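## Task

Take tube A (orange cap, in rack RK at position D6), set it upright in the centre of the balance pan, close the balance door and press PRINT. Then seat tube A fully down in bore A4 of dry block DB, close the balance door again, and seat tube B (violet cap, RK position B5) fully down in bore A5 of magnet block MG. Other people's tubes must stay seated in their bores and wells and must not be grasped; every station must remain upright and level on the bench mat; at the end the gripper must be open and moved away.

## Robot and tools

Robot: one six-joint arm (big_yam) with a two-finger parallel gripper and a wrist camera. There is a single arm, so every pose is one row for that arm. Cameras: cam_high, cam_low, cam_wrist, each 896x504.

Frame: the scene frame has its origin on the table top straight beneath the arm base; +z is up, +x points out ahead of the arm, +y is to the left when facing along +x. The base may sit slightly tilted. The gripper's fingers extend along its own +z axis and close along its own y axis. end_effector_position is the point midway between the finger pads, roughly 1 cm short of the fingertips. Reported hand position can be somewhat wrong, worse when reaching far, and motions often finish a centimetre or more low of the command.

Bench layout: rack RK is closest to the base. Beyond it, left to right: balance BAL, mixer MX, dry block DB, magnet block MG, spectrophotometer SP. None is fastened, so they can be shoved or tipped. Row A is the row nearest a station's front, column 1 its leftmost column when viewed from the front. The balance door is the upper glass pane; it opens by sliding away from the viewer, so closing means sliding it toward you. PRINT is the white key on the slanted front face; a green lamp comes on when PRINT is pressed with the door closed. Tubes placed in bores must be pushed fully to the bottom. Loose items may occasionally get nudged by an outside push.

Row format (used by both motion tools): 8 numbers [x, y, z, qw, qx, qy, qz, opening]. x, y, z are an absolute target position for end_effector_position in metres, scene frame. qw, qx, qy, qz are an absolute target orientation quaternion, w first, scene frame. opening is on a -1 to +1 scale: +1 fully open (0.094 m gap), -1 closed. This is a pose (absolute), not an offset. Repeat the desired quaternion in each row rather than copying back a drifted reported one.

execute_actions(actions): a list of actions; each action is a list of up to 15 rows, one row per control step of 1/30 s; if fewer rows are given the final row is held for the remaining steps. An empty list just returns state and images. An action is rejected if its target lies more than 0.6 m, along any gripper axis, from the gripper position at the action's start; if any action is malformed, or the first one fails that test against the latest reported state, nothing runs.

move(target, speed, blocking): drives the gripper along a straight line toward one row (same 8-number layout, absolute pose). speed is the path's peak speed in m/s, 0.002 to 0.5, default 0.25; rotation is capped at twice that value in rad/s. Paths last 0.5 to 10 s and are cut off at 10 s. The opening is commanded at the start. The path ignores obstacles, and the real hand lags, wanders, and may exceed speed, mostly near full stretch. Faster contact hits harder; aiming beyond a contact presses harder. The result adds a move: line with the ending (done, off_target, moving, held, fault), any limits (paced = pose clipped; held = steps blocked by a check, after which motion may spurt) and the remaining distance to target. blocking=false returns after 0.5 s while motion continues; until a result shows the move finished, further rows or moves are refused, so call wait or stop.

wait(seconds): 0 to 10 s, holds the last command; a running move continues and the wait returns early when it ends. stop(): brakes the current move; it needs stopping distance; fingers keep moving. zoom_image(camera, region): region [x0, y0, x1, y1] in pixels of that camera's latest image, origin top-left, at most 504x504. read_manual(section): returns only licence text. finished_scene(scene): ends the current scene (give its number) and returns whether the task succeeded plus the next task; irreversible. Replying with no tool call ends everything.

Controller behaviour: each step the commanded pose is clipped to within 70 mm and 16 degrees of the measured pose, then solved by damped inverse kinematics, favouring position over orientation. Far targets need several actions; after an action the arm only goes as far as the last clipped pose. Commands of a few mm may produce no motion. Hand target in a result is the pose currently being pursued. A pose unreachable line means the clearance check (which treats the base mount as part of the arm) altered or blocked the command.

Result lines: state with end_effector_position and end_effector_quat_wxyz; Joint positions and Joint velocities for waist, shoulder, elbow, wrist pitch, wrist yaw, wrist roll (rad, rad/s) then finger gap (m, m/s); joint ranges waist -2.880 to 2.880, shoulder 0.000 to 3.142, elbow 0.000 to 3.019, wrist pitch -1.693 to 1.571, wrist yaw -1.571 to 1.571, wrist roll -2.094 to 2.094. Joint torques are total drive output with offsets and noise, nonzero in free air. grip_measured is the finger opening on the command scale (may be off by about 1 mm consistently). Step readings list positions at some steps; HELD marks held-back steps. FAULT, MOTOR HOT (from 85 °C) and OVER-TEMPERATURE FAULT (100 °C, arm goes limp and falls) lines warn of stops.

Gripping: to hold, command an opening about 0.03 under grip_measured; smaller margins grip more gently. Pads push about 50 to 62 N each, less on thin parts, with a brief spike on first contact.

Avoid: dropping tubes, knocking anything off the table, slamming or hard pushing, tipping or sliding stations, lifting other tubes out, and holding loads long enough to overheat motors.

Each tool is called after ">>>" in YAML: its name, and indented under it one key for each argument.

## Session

>>> execute_actions:
  actions: []

Scene clock: 0.00 s.
end_effector_position=(+0.4950, +0.1436, +0.1540) grip_measured=+1.000 end_effector_quat_wxyz=(+0.486, +0.219, +0.792, +0.297)
Joint positions: [ 0.28   2.634  0.836  1.548 -0.     0.775  0.094]
Joint velocities: [-0.005 -0.005 -0.007 -0.002  0.095  0.007  0.   ]
Joint torques (N m, as the arm reports them, + toward a larger angle): no reading
Motor temperatures (°C, as the motors report them): [25 26 23 25 24 24]
Hand target: +0.492, +0.143, +0.152; +0.484, +0.219, +0.794, +0.296

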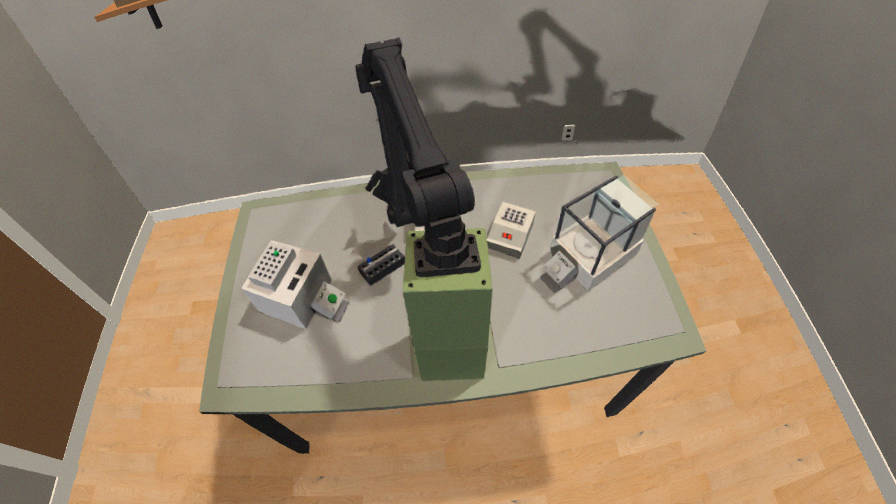

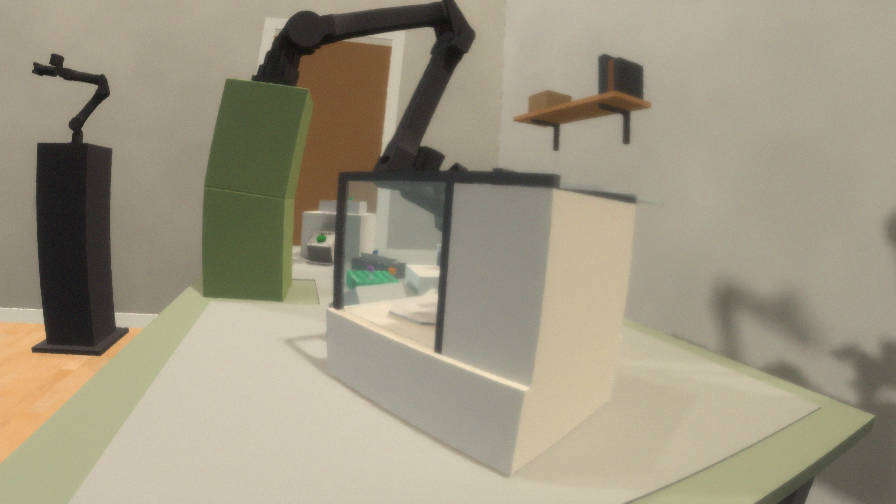

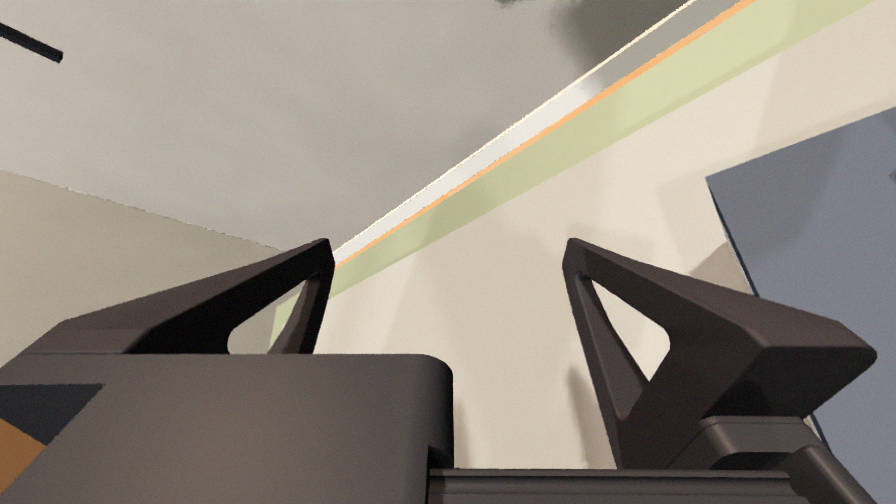

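>>> move:
  target: [0.45,0.13,0.32,0.486,0.219,0.792,0.297,-0.4]

>>> move:
  target: [0.21,-0.03,0.28,0,0,1,0,-0.4]

Scene clock: 4.23 s.
end_effector_position=(+0.4525, +0.1265, +0.3226) grip_measured=-0.398 end_effector_quat_wxyz=(+0.492, +0.219, +0.788, +0.297)
Joint positions: [0.288 2.101 0.434 1.431 0.016 0.775 0.028]
Joint velocities: [ 0.005 -0.015  0.002 -0.002  0.066  0.007  0.001]
Joint torques (N m, as the arm reports them, + toward a larger angle): [  0.5  -11.33  -0.23   1.65   0.11  -0.07]
Motor temperatures (°C, as the motors report them): [25 26 23 25 24 24]
Hand target: +0.449, +0.130, +0.320; +0.486, +0.219, +0.792, +0.297
Off the commanded pose: 0.005 m, 1 deg.
move: done

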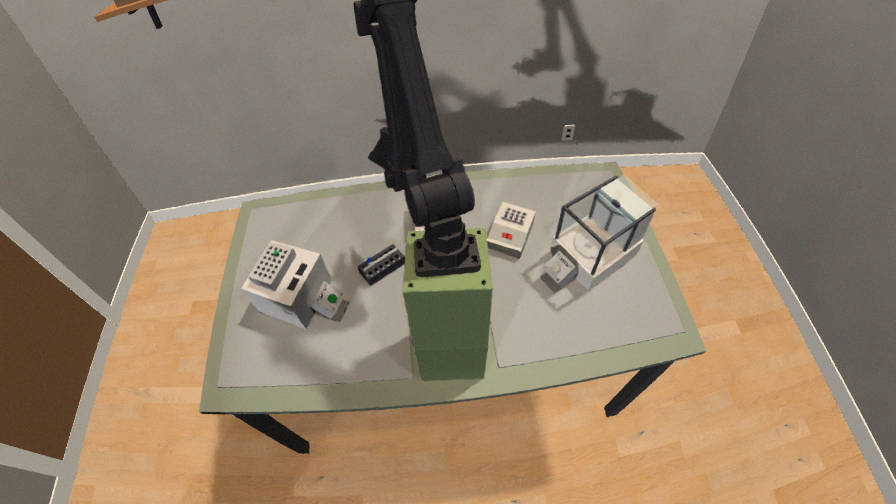

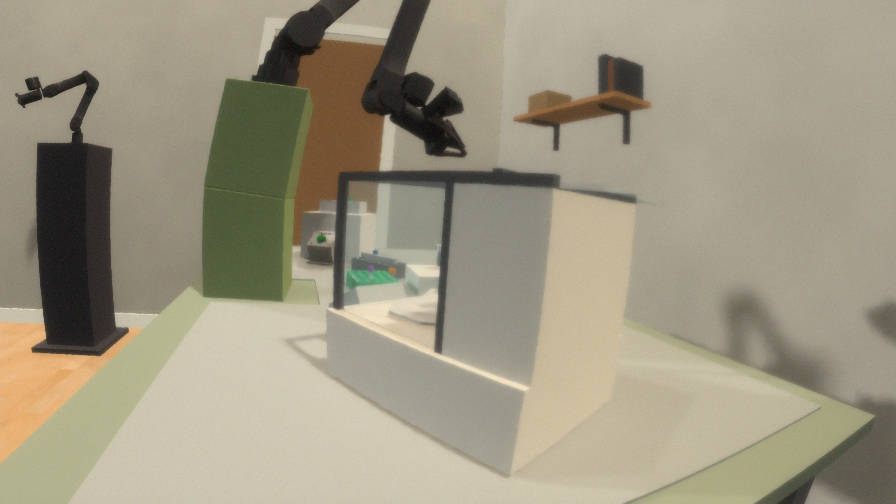

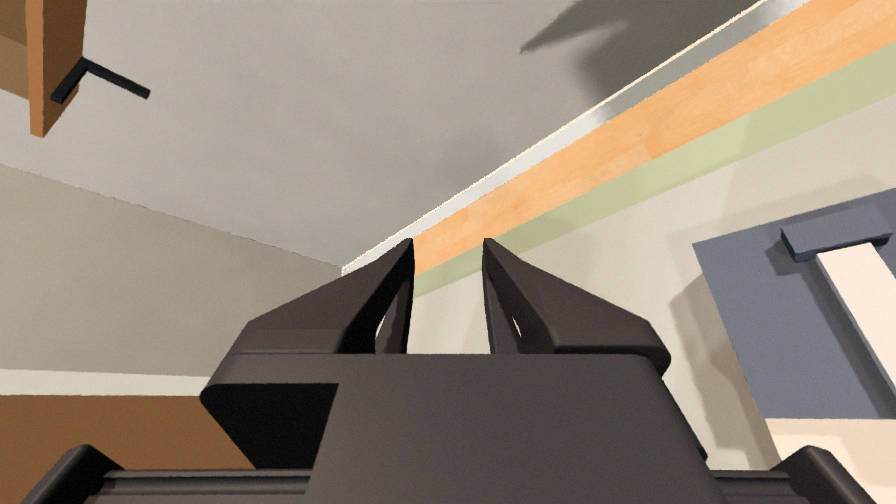

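Scene clock: 7.37 s.
end_effector_position=(+0.2030, -0.0266, +0.2771) grip_measured=-0.398 end_effector_quat_wxyz=(-0.002, +0.004, +1.000, +0.004)
Joint positions: [-0.123  1.477  0.268 -0.251 -0.012 -0.128  0.028]
Joint velocities: [-0.005 -0.015 -0.002 -0.007 -0.037 -0.037 -0.001]
Joint torques (N m, as the arm reports them, + toward a larger angle): [-1.35 -5.52  4.46 -0.19  0.08 -0.2 ]
Motor temperatures (°C, as the motors report them): [25 26 23 25 24 24]
Hand target: +0.211, -0.030, +0.278; -0.000, -0.001, +1.000, +0.001
Off the commanded pose: 0.008 m, 1 deg.
move: done

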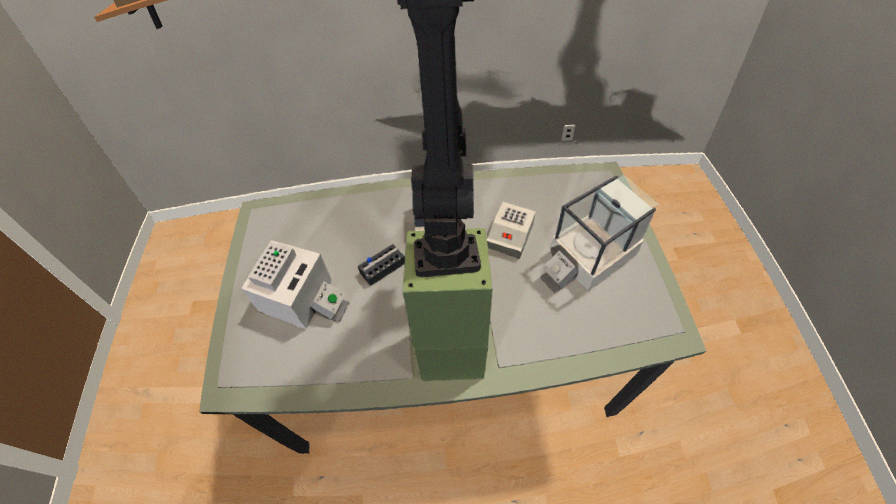

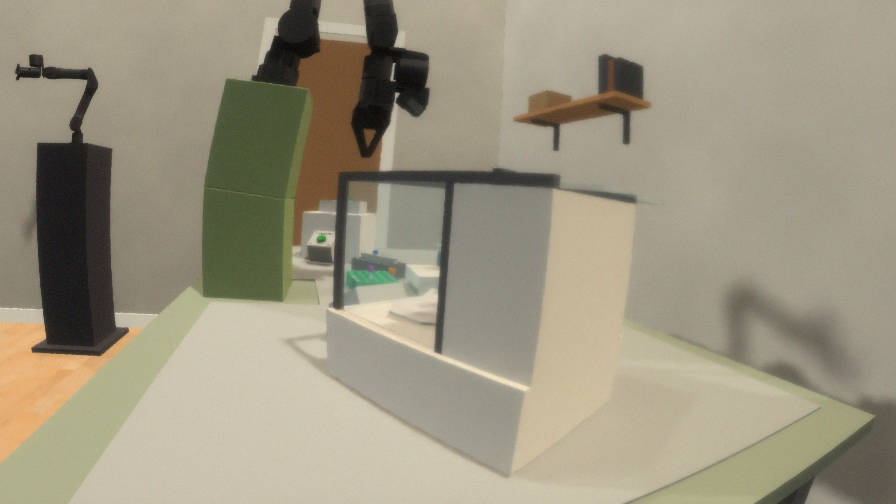

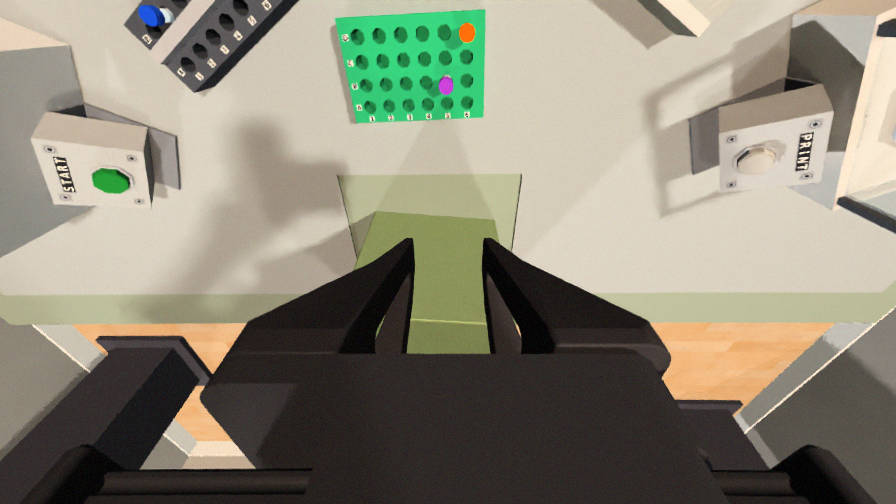

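>>> move:
  target: [0.262,-0.042,0.10,0.1305,0,0.9914,0,-0.4]

Scene clock: 19.50 s.
end_effector_position=(+0.2628, -0.0404, +0.1017) grip_measured=-0.398 end_effector_quat_wxyz=(+0.128, +0.003, +0.992, -0.001)
Joint positions: [-0.161  2.423  0.469  0.753 -0.051 -0.16   0.028]
Joint velocities: [-0.024  0.005 -0.007 -0.017  0.081 -0.125 -0.   ]
Joint torques (N m, as the arm reports them, + toward a larger angle): [-1.48 -9.41 -3.57  1.25 -0.2  -0.19]
Motor temperatures (°C, as the motors report them): [25 26 23 25 24 24]
Hand target: +0.263, -0.043, +0.100; +0.131, -0.001, +0.991, -0.001
Off the commanded pose: 0.003 m, 0 deg.
move: done

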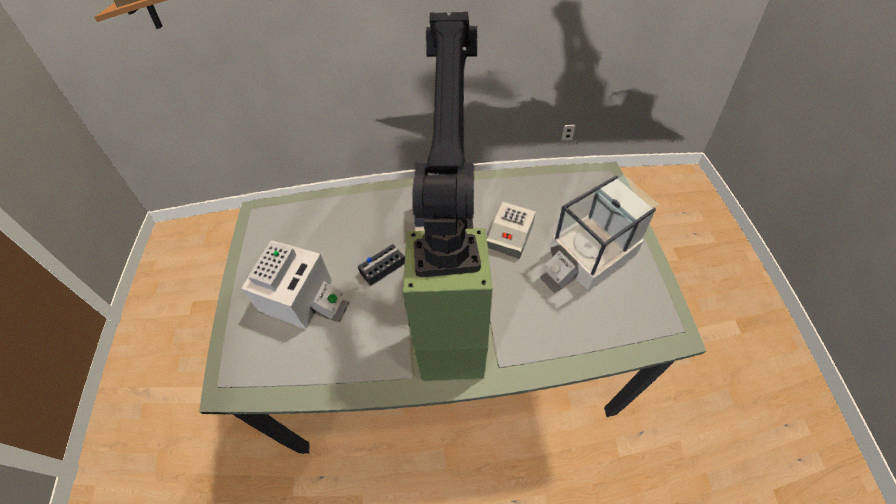

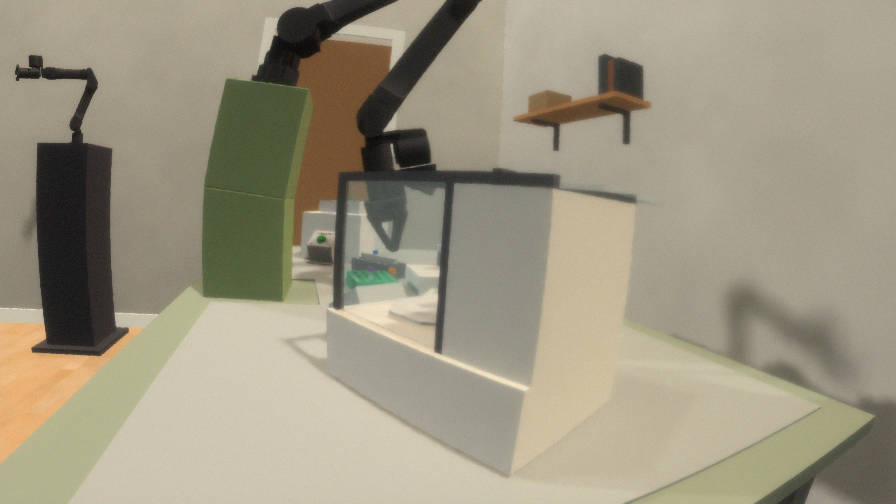

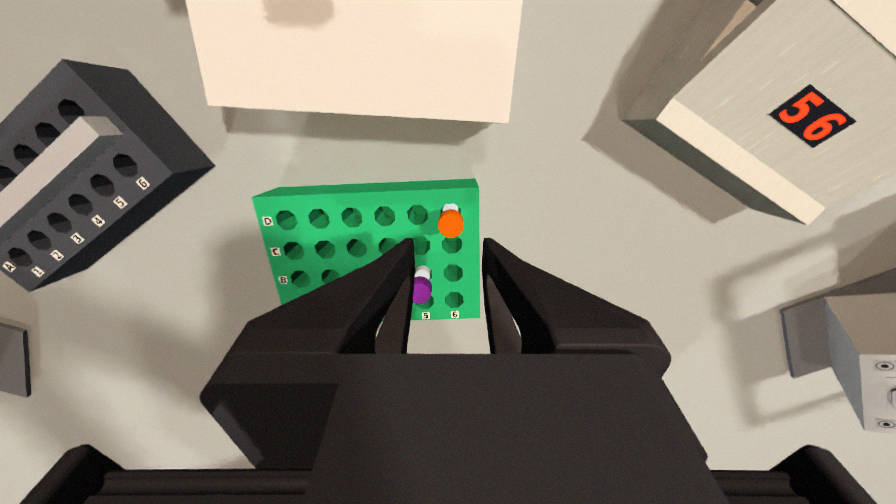

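>>> move:
  target: [0.262,-0.043,0.052,0.1305,0,0.9914,0,-0.4]
  speed: 0.08

Scene clock: 26.03 s.
end_effector_position=(+0.2665, -0.0410, +0.0578) grip_measured=-0.398 end_effector_quat_wxyz=(+0.132, +0.003, +0.991, +0.000)
Joint positions: [-0.161  2.576  0.566  0.817 -0.054 -0.16   0.028]
Joint velocities: [-0.005 -0.015 -0.012 -0.002 -0.022  0.007 -0.001]
Joint torques (N m, as the arm reports them, + toward a larger angle): [-1.52 -8.57 -3.64  1.19 -0.21 -0.19]
Motor temperatures (°C, as the motors report them): [25 26 23 25 24 24]
Hand target: +0.262, -0.043, +0.052; +0.130, +0.000, +0.991, +0.000
Off the commanded pose: 0.008 m, 0 deg.
move: done

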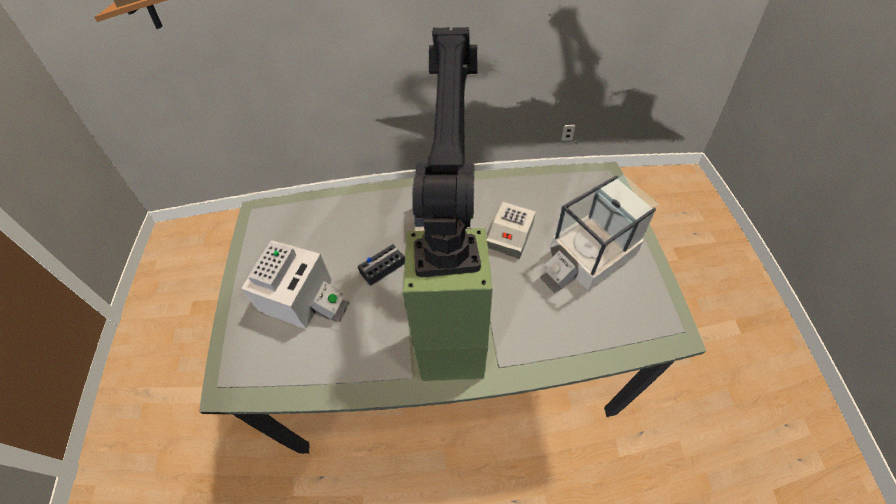

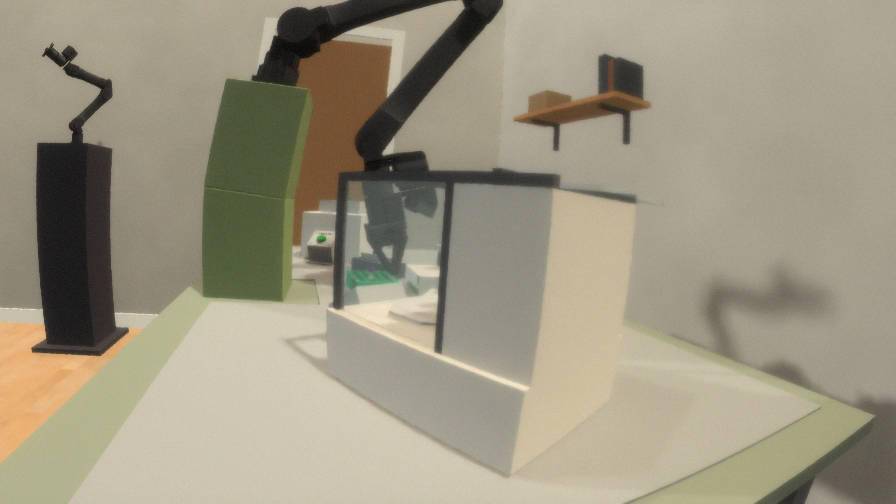

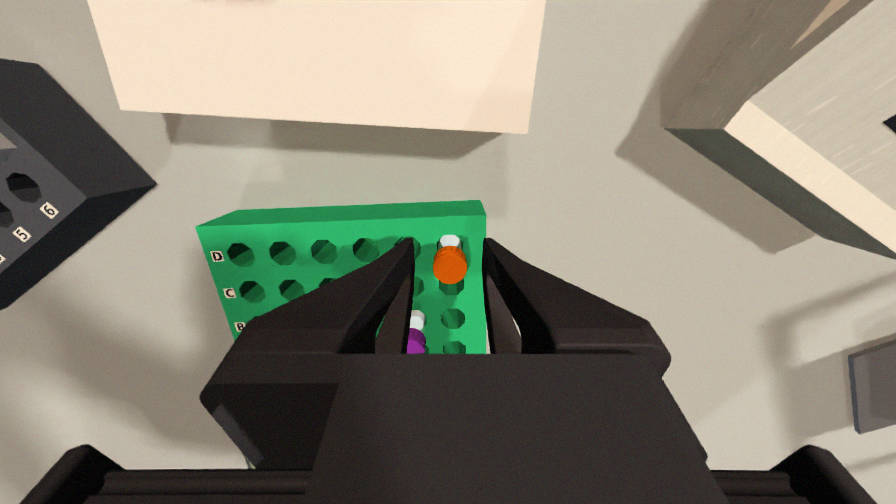

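>>> execute_actions:
  actions:
    - [[0.261,-0.0435,0.051,0.1305,0,0.9914,0,-0.4],[0.260,-0.044,0.050,0.1305,0,0.9914,0,-0.5],[0.260,-0.044,0.050,0.1305,0,0.9914,0,-0.6],[0.260,-0.044,0.050,0.1305,0,0.9914,0,-0.65],[0.260,-0.044,0.050,0.1305,0,0.9914,0,-0.7],[0.260,-0.044,0.050,0.1305,0,0.9914,0,-0.73],[0.260,-0.044,0.050,0.1305,0,0.9914,0,-0.75],[0.260,-0.044,0.050,0.1305,0,0.9914,0,-0.77],[0.260,-0.044,0.050,0.1305,0,0.9914,0,-0.79]]
    - [[0.260,-0.044,0.052,0.1305,0,0.9914,0,-0.79],[0.260,-0.044,0.054,0.1305,0,0.9914,0,-0.79],[0.260,-0.044,0.056,0.1305,0,0.9914,0,-0.79],[0.260,-0.044,0.058,0.1305,0,0.9914,0,-0.79],[0.260,-0.044,0.060,0.1305,0,0.9914,0,-0.79],[0.260,-0.044,0.0615,0.1305,0,0.9914,0,-0.79],[0.260,-0.044,0.063,0.1305,0,0.9914,0,-0.79],[0.260,-0.044,0.0645,0.1305,0,0.9914,0,-0.79],[0.260,-0.044,0.066,0.1305,0,0.9914,0,-0.79],[0.260,-0.044,0.0675,0.1305,0,0.9914,0,-0.79],[0.260,-0.044,0.069,0.1305,0,0.9914,0,-0.79],[0.260,-0.044,0.0705,0.1305,0,0.9914,0,-0.79],[0.260,-0.044,0.072,0.1305,0,0.9914,0,-0.79]]

Scene clock: 35.63 s.
end_effector_position=(+0.2670, -0.0426, +0.0624) grip_measured=-0.774 end_effector_quat_wxyz=(+0.137, +0.003, +0.991, -0.001)
Joint positions: [-0.168  2.565  0.555  0.826 -0.057 -0.165  0.011]
Joint velocities: [-0.015 -0.112 -0.095 -0.027 -0.037 -0.095 -0.001]
Joint torques (N m, as the arm reports them, + toward a larger angle): [ -1.54 -11.77  -6.33   0.37  -0.19  -0.19]
Motor temperatures (°C, as the motors report them): [25 26 23 25 24 24]
Hand target: +0.260, -0.044, +0.071; +0.131, +0.000, +0.991, -0.000
Off the commanded pose: 0.012 m, 1 deg.
Step readings (end_effector_position; steps 1 to 15: 1st action; 16 to 30: 2nd action):
0: (+0.2665, -0.0410, +0.0578)
1: (+0.2667, -0.0411, +0.0578)
2: (+0.2668, -0.0413, +0.0578)
4: (+0.2672, -0.0418, +0.0578)
8: (+0.2664, -0.0426, +0.0573)
15: (+0.2664, -0.0425, +0.0573)
16: (+0.2664, -0.0425, +0.0573)
17: (+0.2664, -0.0425, +0.0573)
19: (+0.2664, -0.0425, +0.0573)
23: (+0.2664, -0.0425, +0.0573)
30: end_effector_position above

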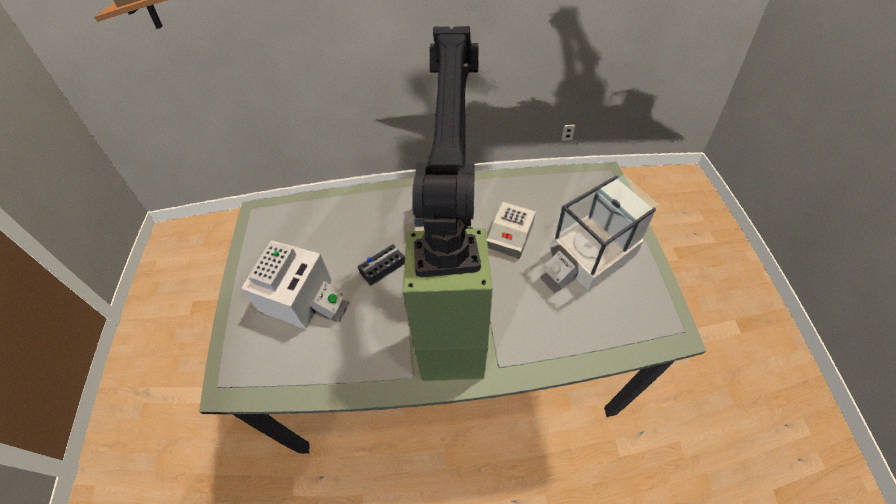

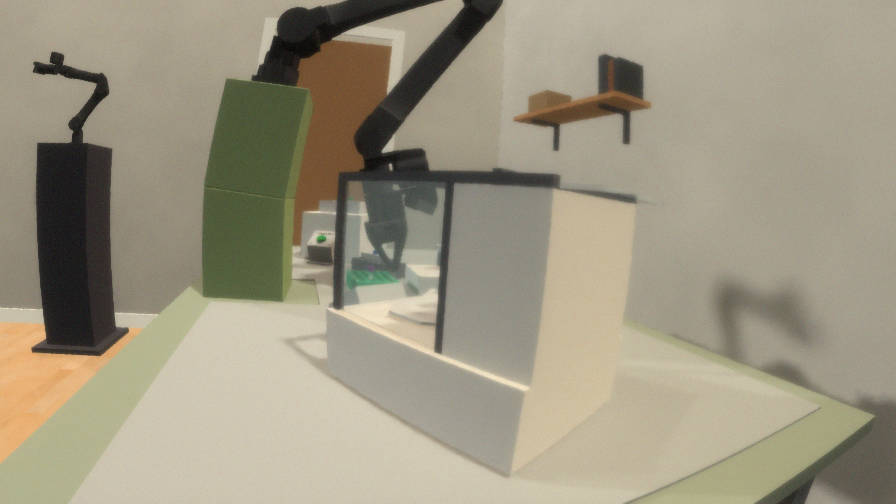

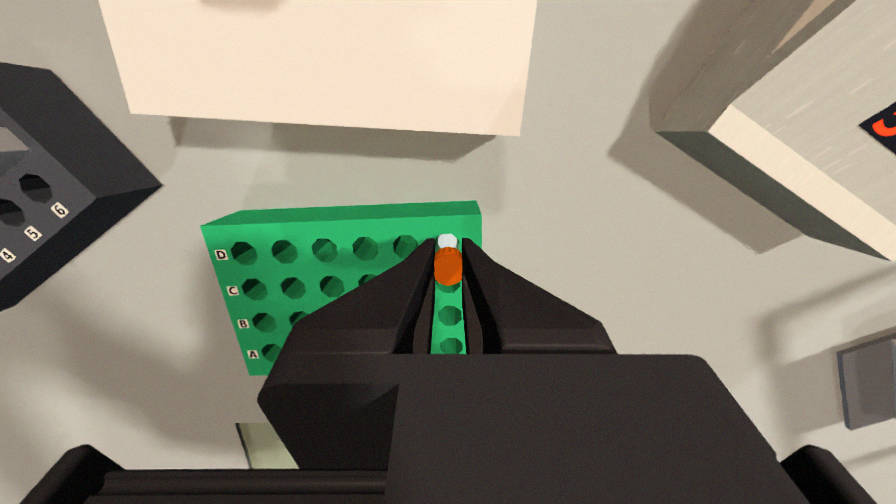

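>>> execute_actions:
  actions:
    - [[0.260,-0.044,0.074,0.1305,0,0.9914,0,-0.79],[0.260,-0.044,0.076,0.1305,0,0.9914,0,-0.79],[0.260,-0.044,0.078,0.1305,0,0.9914,0,-0.79],[0.260,-0.044,0.080,0.1305,0,0.9914,0,-0.79],[0.260,-0.044,0.082,0.1305,0,0.9914,0,-0.79],[0.260,-0.044,0.084,0.1305,0,0.9914,0,-0.79],[0.260,-0.044,0.086,0.1305,0,0.9914,0,-0.79],[0.260,-0.044,0.088,0.1305,0,0.9914,0,-0.79],[0.260,-0.044,0.090,0.1305,0,0.9914,0,-0.79],[0.260,-0.044,0.093,0.1305,0,0.9914,0,-0.79],[0.260,-0.044,0.096,0.1305,0,0.9914,0,-0.79],[0.260,-0.044,0.099,0.1305,0,0.9914,0,-0.79],[0.260,-0.044,0.102,0.1305,0,0.9914,0,-0.79],[0.260,-0.044,0.106,0.1305,0,0.9914,0,-0.79],[0.260,-0.044,0.11,0.1305,0,0.9914,0,-0.79]]
    - [[0.260,-0.044,0.115,0.1305,0,0.9914,0,-0.79],[0.260,-0.044,0.12,0.1305,0,0.9914,0,-0.79],[0.260,-0.044,0.125,0.1305,0,0.9914,0,-0.79],[0.260,-0.044,0.13,0.1305,0,0.9914,0,-0.79]]

>>> move:
  target: [0.21,-0.24,0.31,0.113,0.4957,0.8586,-0.0653,-0.79]
  speed: 0.3

>>> move:
  target: [0.24,-0.43,0.30,0.113,0.4957,0.8586,-0.0653,-0.79]

Scene clock: 51.20 s.
end_effector_position=(+0.2696, -0.0432, +0.1270) grip_measured=-0.774 end_effector_quat_wxyz=(+0.140, +0.003, +0.990, -0.001)
Joint positions: [-0.171  2.326  0.427  0.722 -0.058 -0.168  0.011]
Joint velocities: [-0.005  0.005 -0.012 -0.012 -0.007 -0.037 -0.   ]
Joint torques (N m, as the arm reports them, + toward a larger angle): [ -1.56 -10.62  -4.84   0.44  -0.2   -0.2 ]
Motor temperatures (°C, as the motors report them): [25 26 24 25 24 24]
Hand target: +0.260, -0.044, +0.130; +0.131, +0.000, +0.991, -0.000
Off the commanded pose: 0.010 m, 1 deg.
Step readings (end_effector_position; steps 1 to 15: 1st action; 16 to 30: 2nd action):
0: (+0.2672, -0.0426, +0.0645)
1: (+0.2671, -0.0425, +0.0645)
2: (+0.2672, -0.0425, +0.0647)
4: (+0.2667, -0.0424, +0.0668)
8: (+0.2668, -0.0424, +0.0753)
15: (+0.2681, -0.0426, +0.0947)
16: (+0.2681, -0.0427, +0.0983)
17: (+0.2677, -0.0426, +0.1024)
19: (+0.2673, -0.0425, +0.1116)
23: (+0.2696, -0.0432, +0.1260)
30: end_effector_position above

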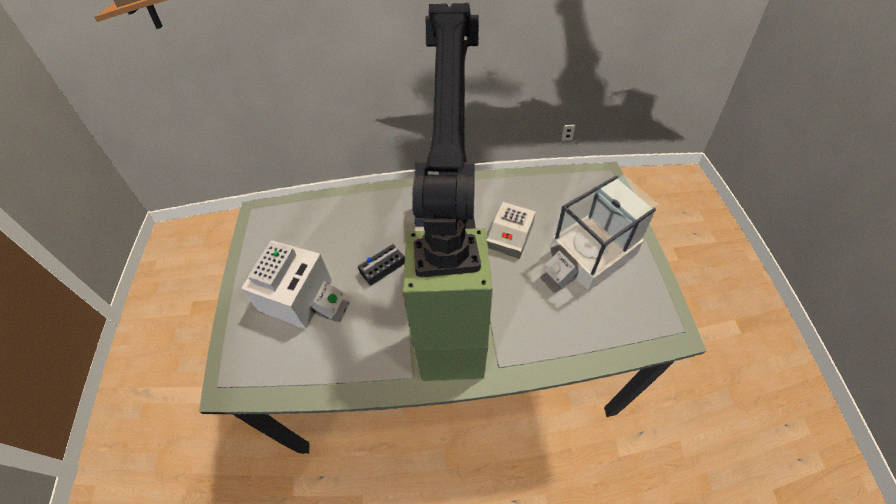

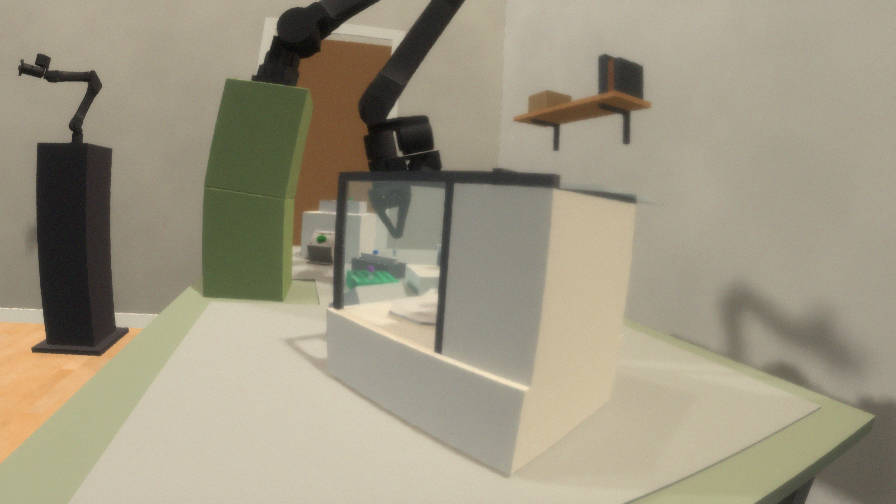

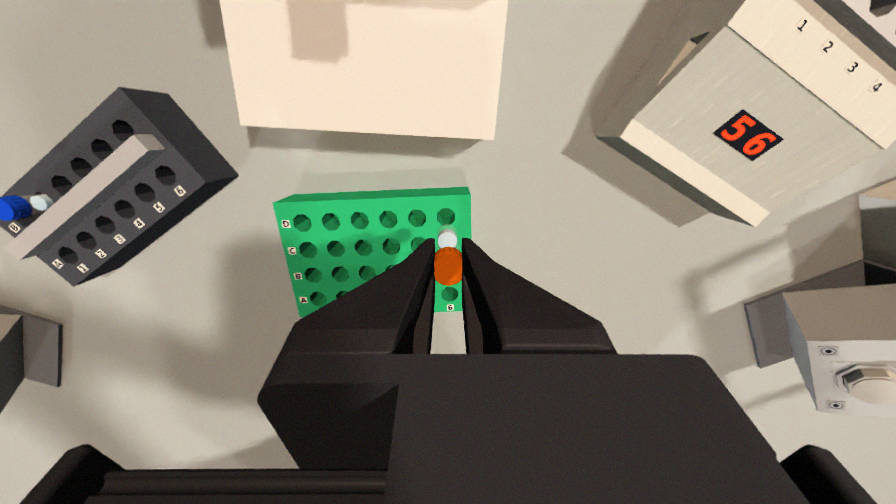

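Scene clock: 53.43 s.
end_effector_position=(+0.2007, -0.2320, +0.3051) grip_measured=-0.774 end_effector_quat_wxyz=(+0.104, +0.486, +0.865, -0.065)
Joint positions: [-0.839  1.486  0.398 -0.158 -0.025  0.188  0.011]
Joint velocities: [-0.015  0.005 -0.017  0.027  0.095  0.022  0.001]
Joint torques (N m, as the arm reports them, + toward a larger angle): [-1.63 -8.14  6.41  0.3   0.15  0.12]
Motor temperatures (°C, as the motors report them): [25 26 24 25 24 24]
Hand target: +0.207, -0.242, +0.312; +0.114, +0.495, +0.859, -0.069
Off the commanded pose: 0.013 m, 2 deg.
move: off_target

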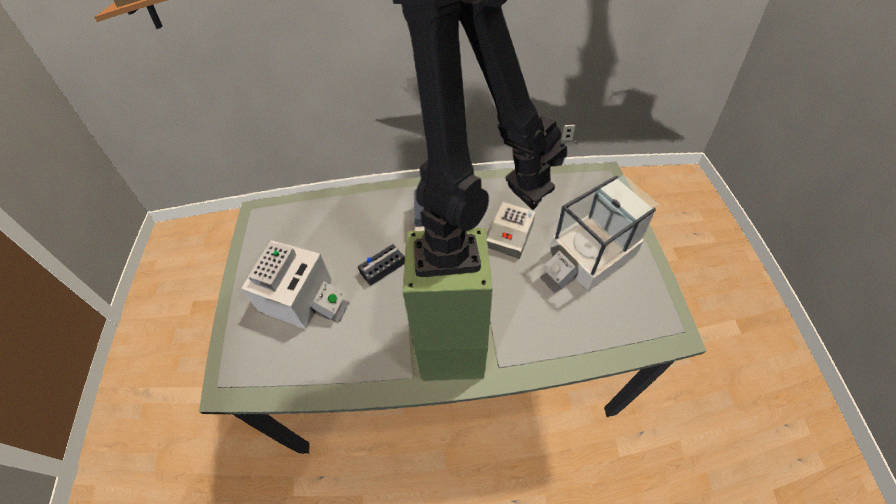

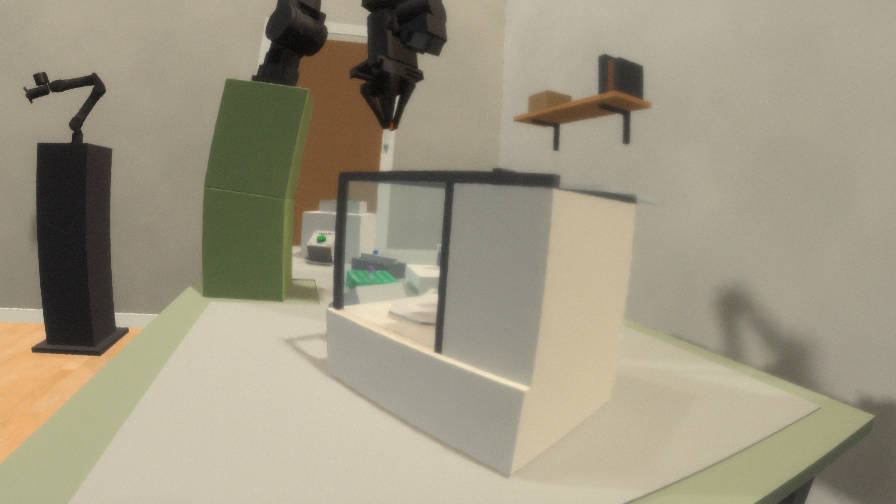

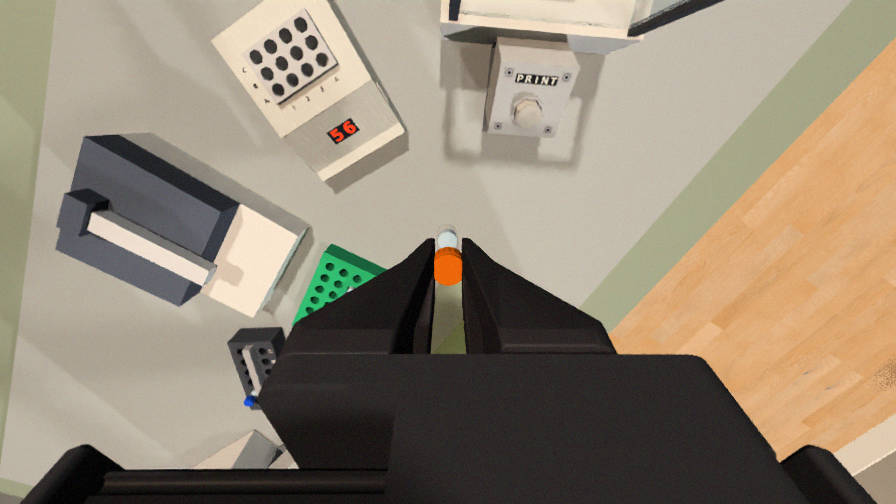

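Scene clock: 54.73 s.
end_effector_position=(+0.2385, -0.4261, +0.3093) grip_measured=-0.774 end_effector_quat_wxyz=(+0.120, +0.500, +0.855, -0.071)
Joint positions: [-1.068  1.799  0.893 -0.32  -0.097  0.009  0.011]
Joint velocities: [ 0.005  0.005 -0.002  0.002  0.037 -0.007  0.   ]
Joint torques (N m, as the arm reports them, + toward a larger angle): [ -2.45 -11.15   8.38   0.36  -0.15  -0.2 ]
Motor temperatures (°C, as the motors report them): [25 26 24 25 24 24]
Hand target: +0.238, -0.431, +0.302; +0.113, +0.496, +0.859, -0.067
Off the commanded pose: 0.010 m, 1 deg.
move: done

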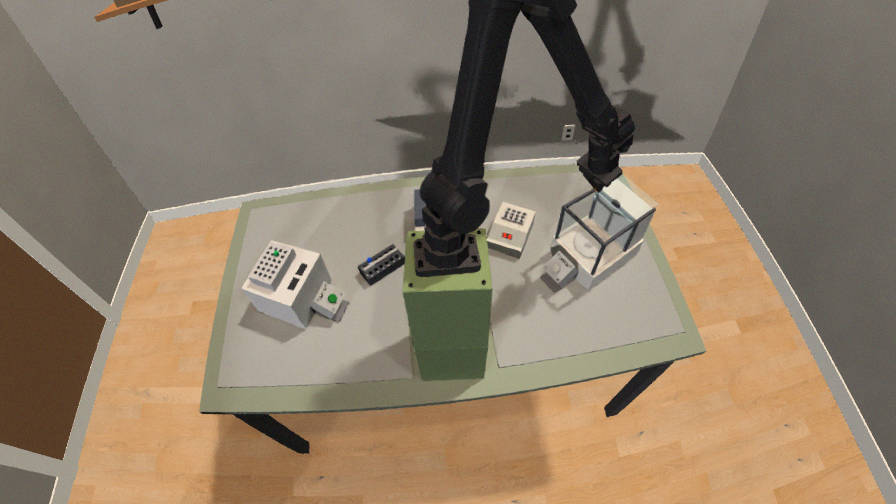

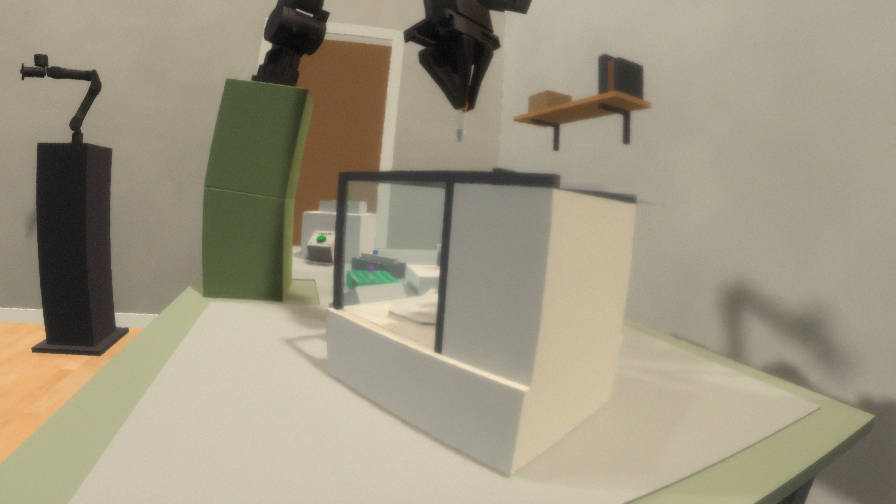

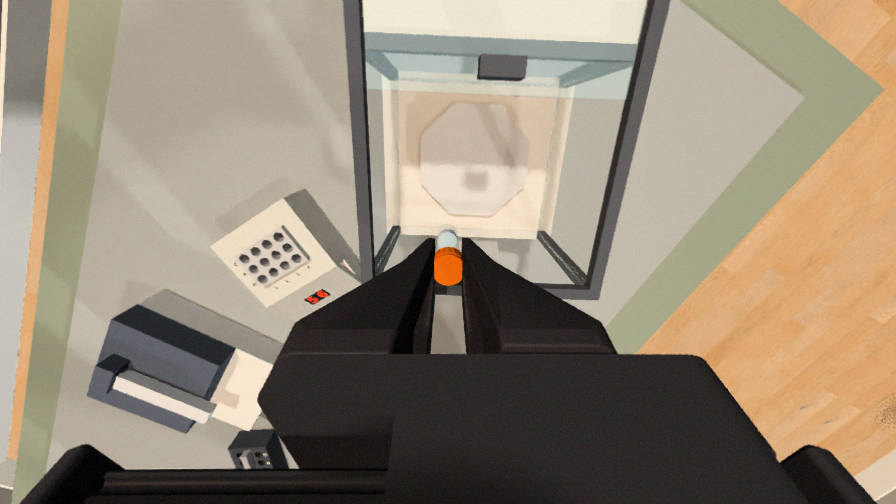

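>>> move:
  target: [0.2255,-0.454,0.165,0.1113,0.518,0.8453,-0.0682,-0.79]
  speed: 0.12

Scene clock: 66.23 s.
end_effector_position=(+0.2282, -0.4454, +0.1721) grip_measured=-0.774 end_effector_quat_wxyz=(+0.108, +0.507, +0.852, -0.065)
Joint positions: [-1.077  2.179  0.991 -0.065 -0.097  0.012  0.011]
Joint velocities: [-0.005 -0.005 -0.007  0.002  0.037 -0.007 -0.   ]
Joint torques (N m, as the arm reports them, + toward a larger angle): [ -2.94 -13.43   5.77   1.25   0.05   0.1 ]
Motor temperatures (°C, as the motors report them): [25 26 24 25 24 24]
Hand target: +0.226, -0.455, +0.165; +0.111, +0.518, +0.845, -0.068
Off the commanded pose: 0.011 m, 2 deg.
move: off_target

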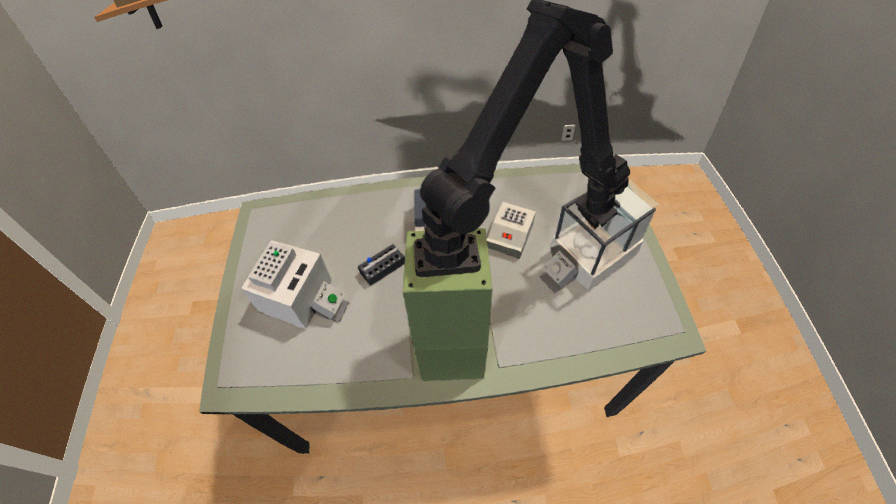

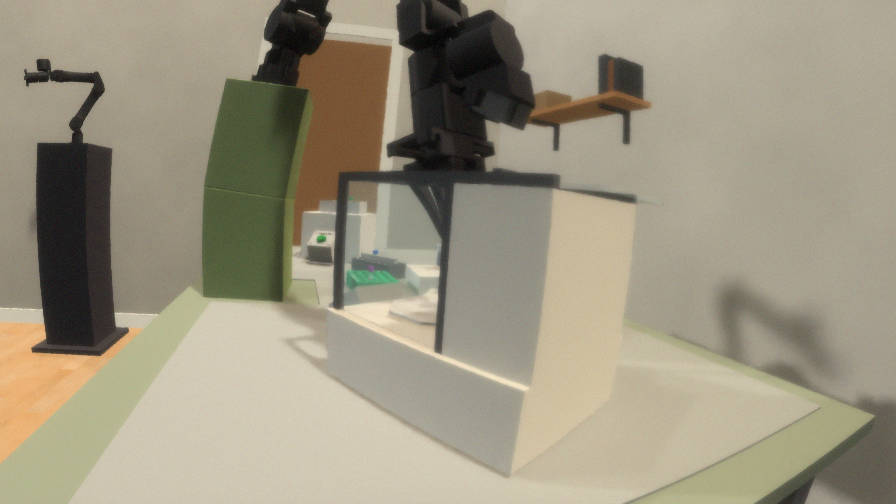

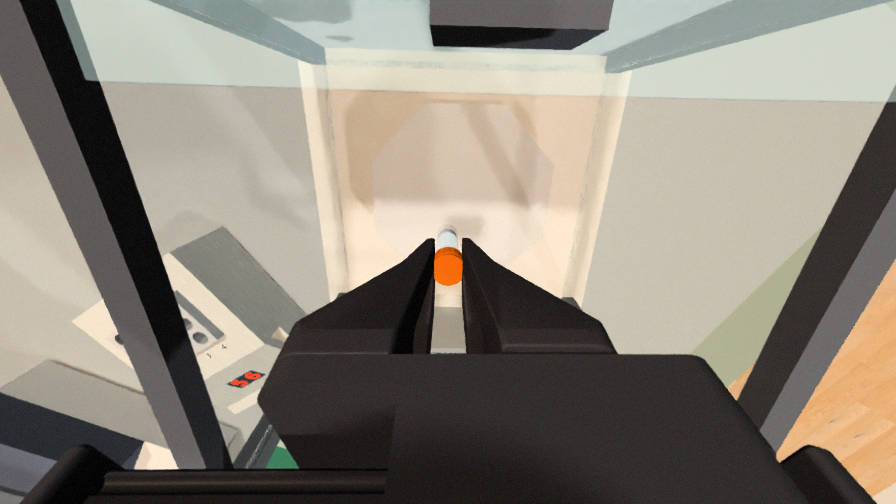

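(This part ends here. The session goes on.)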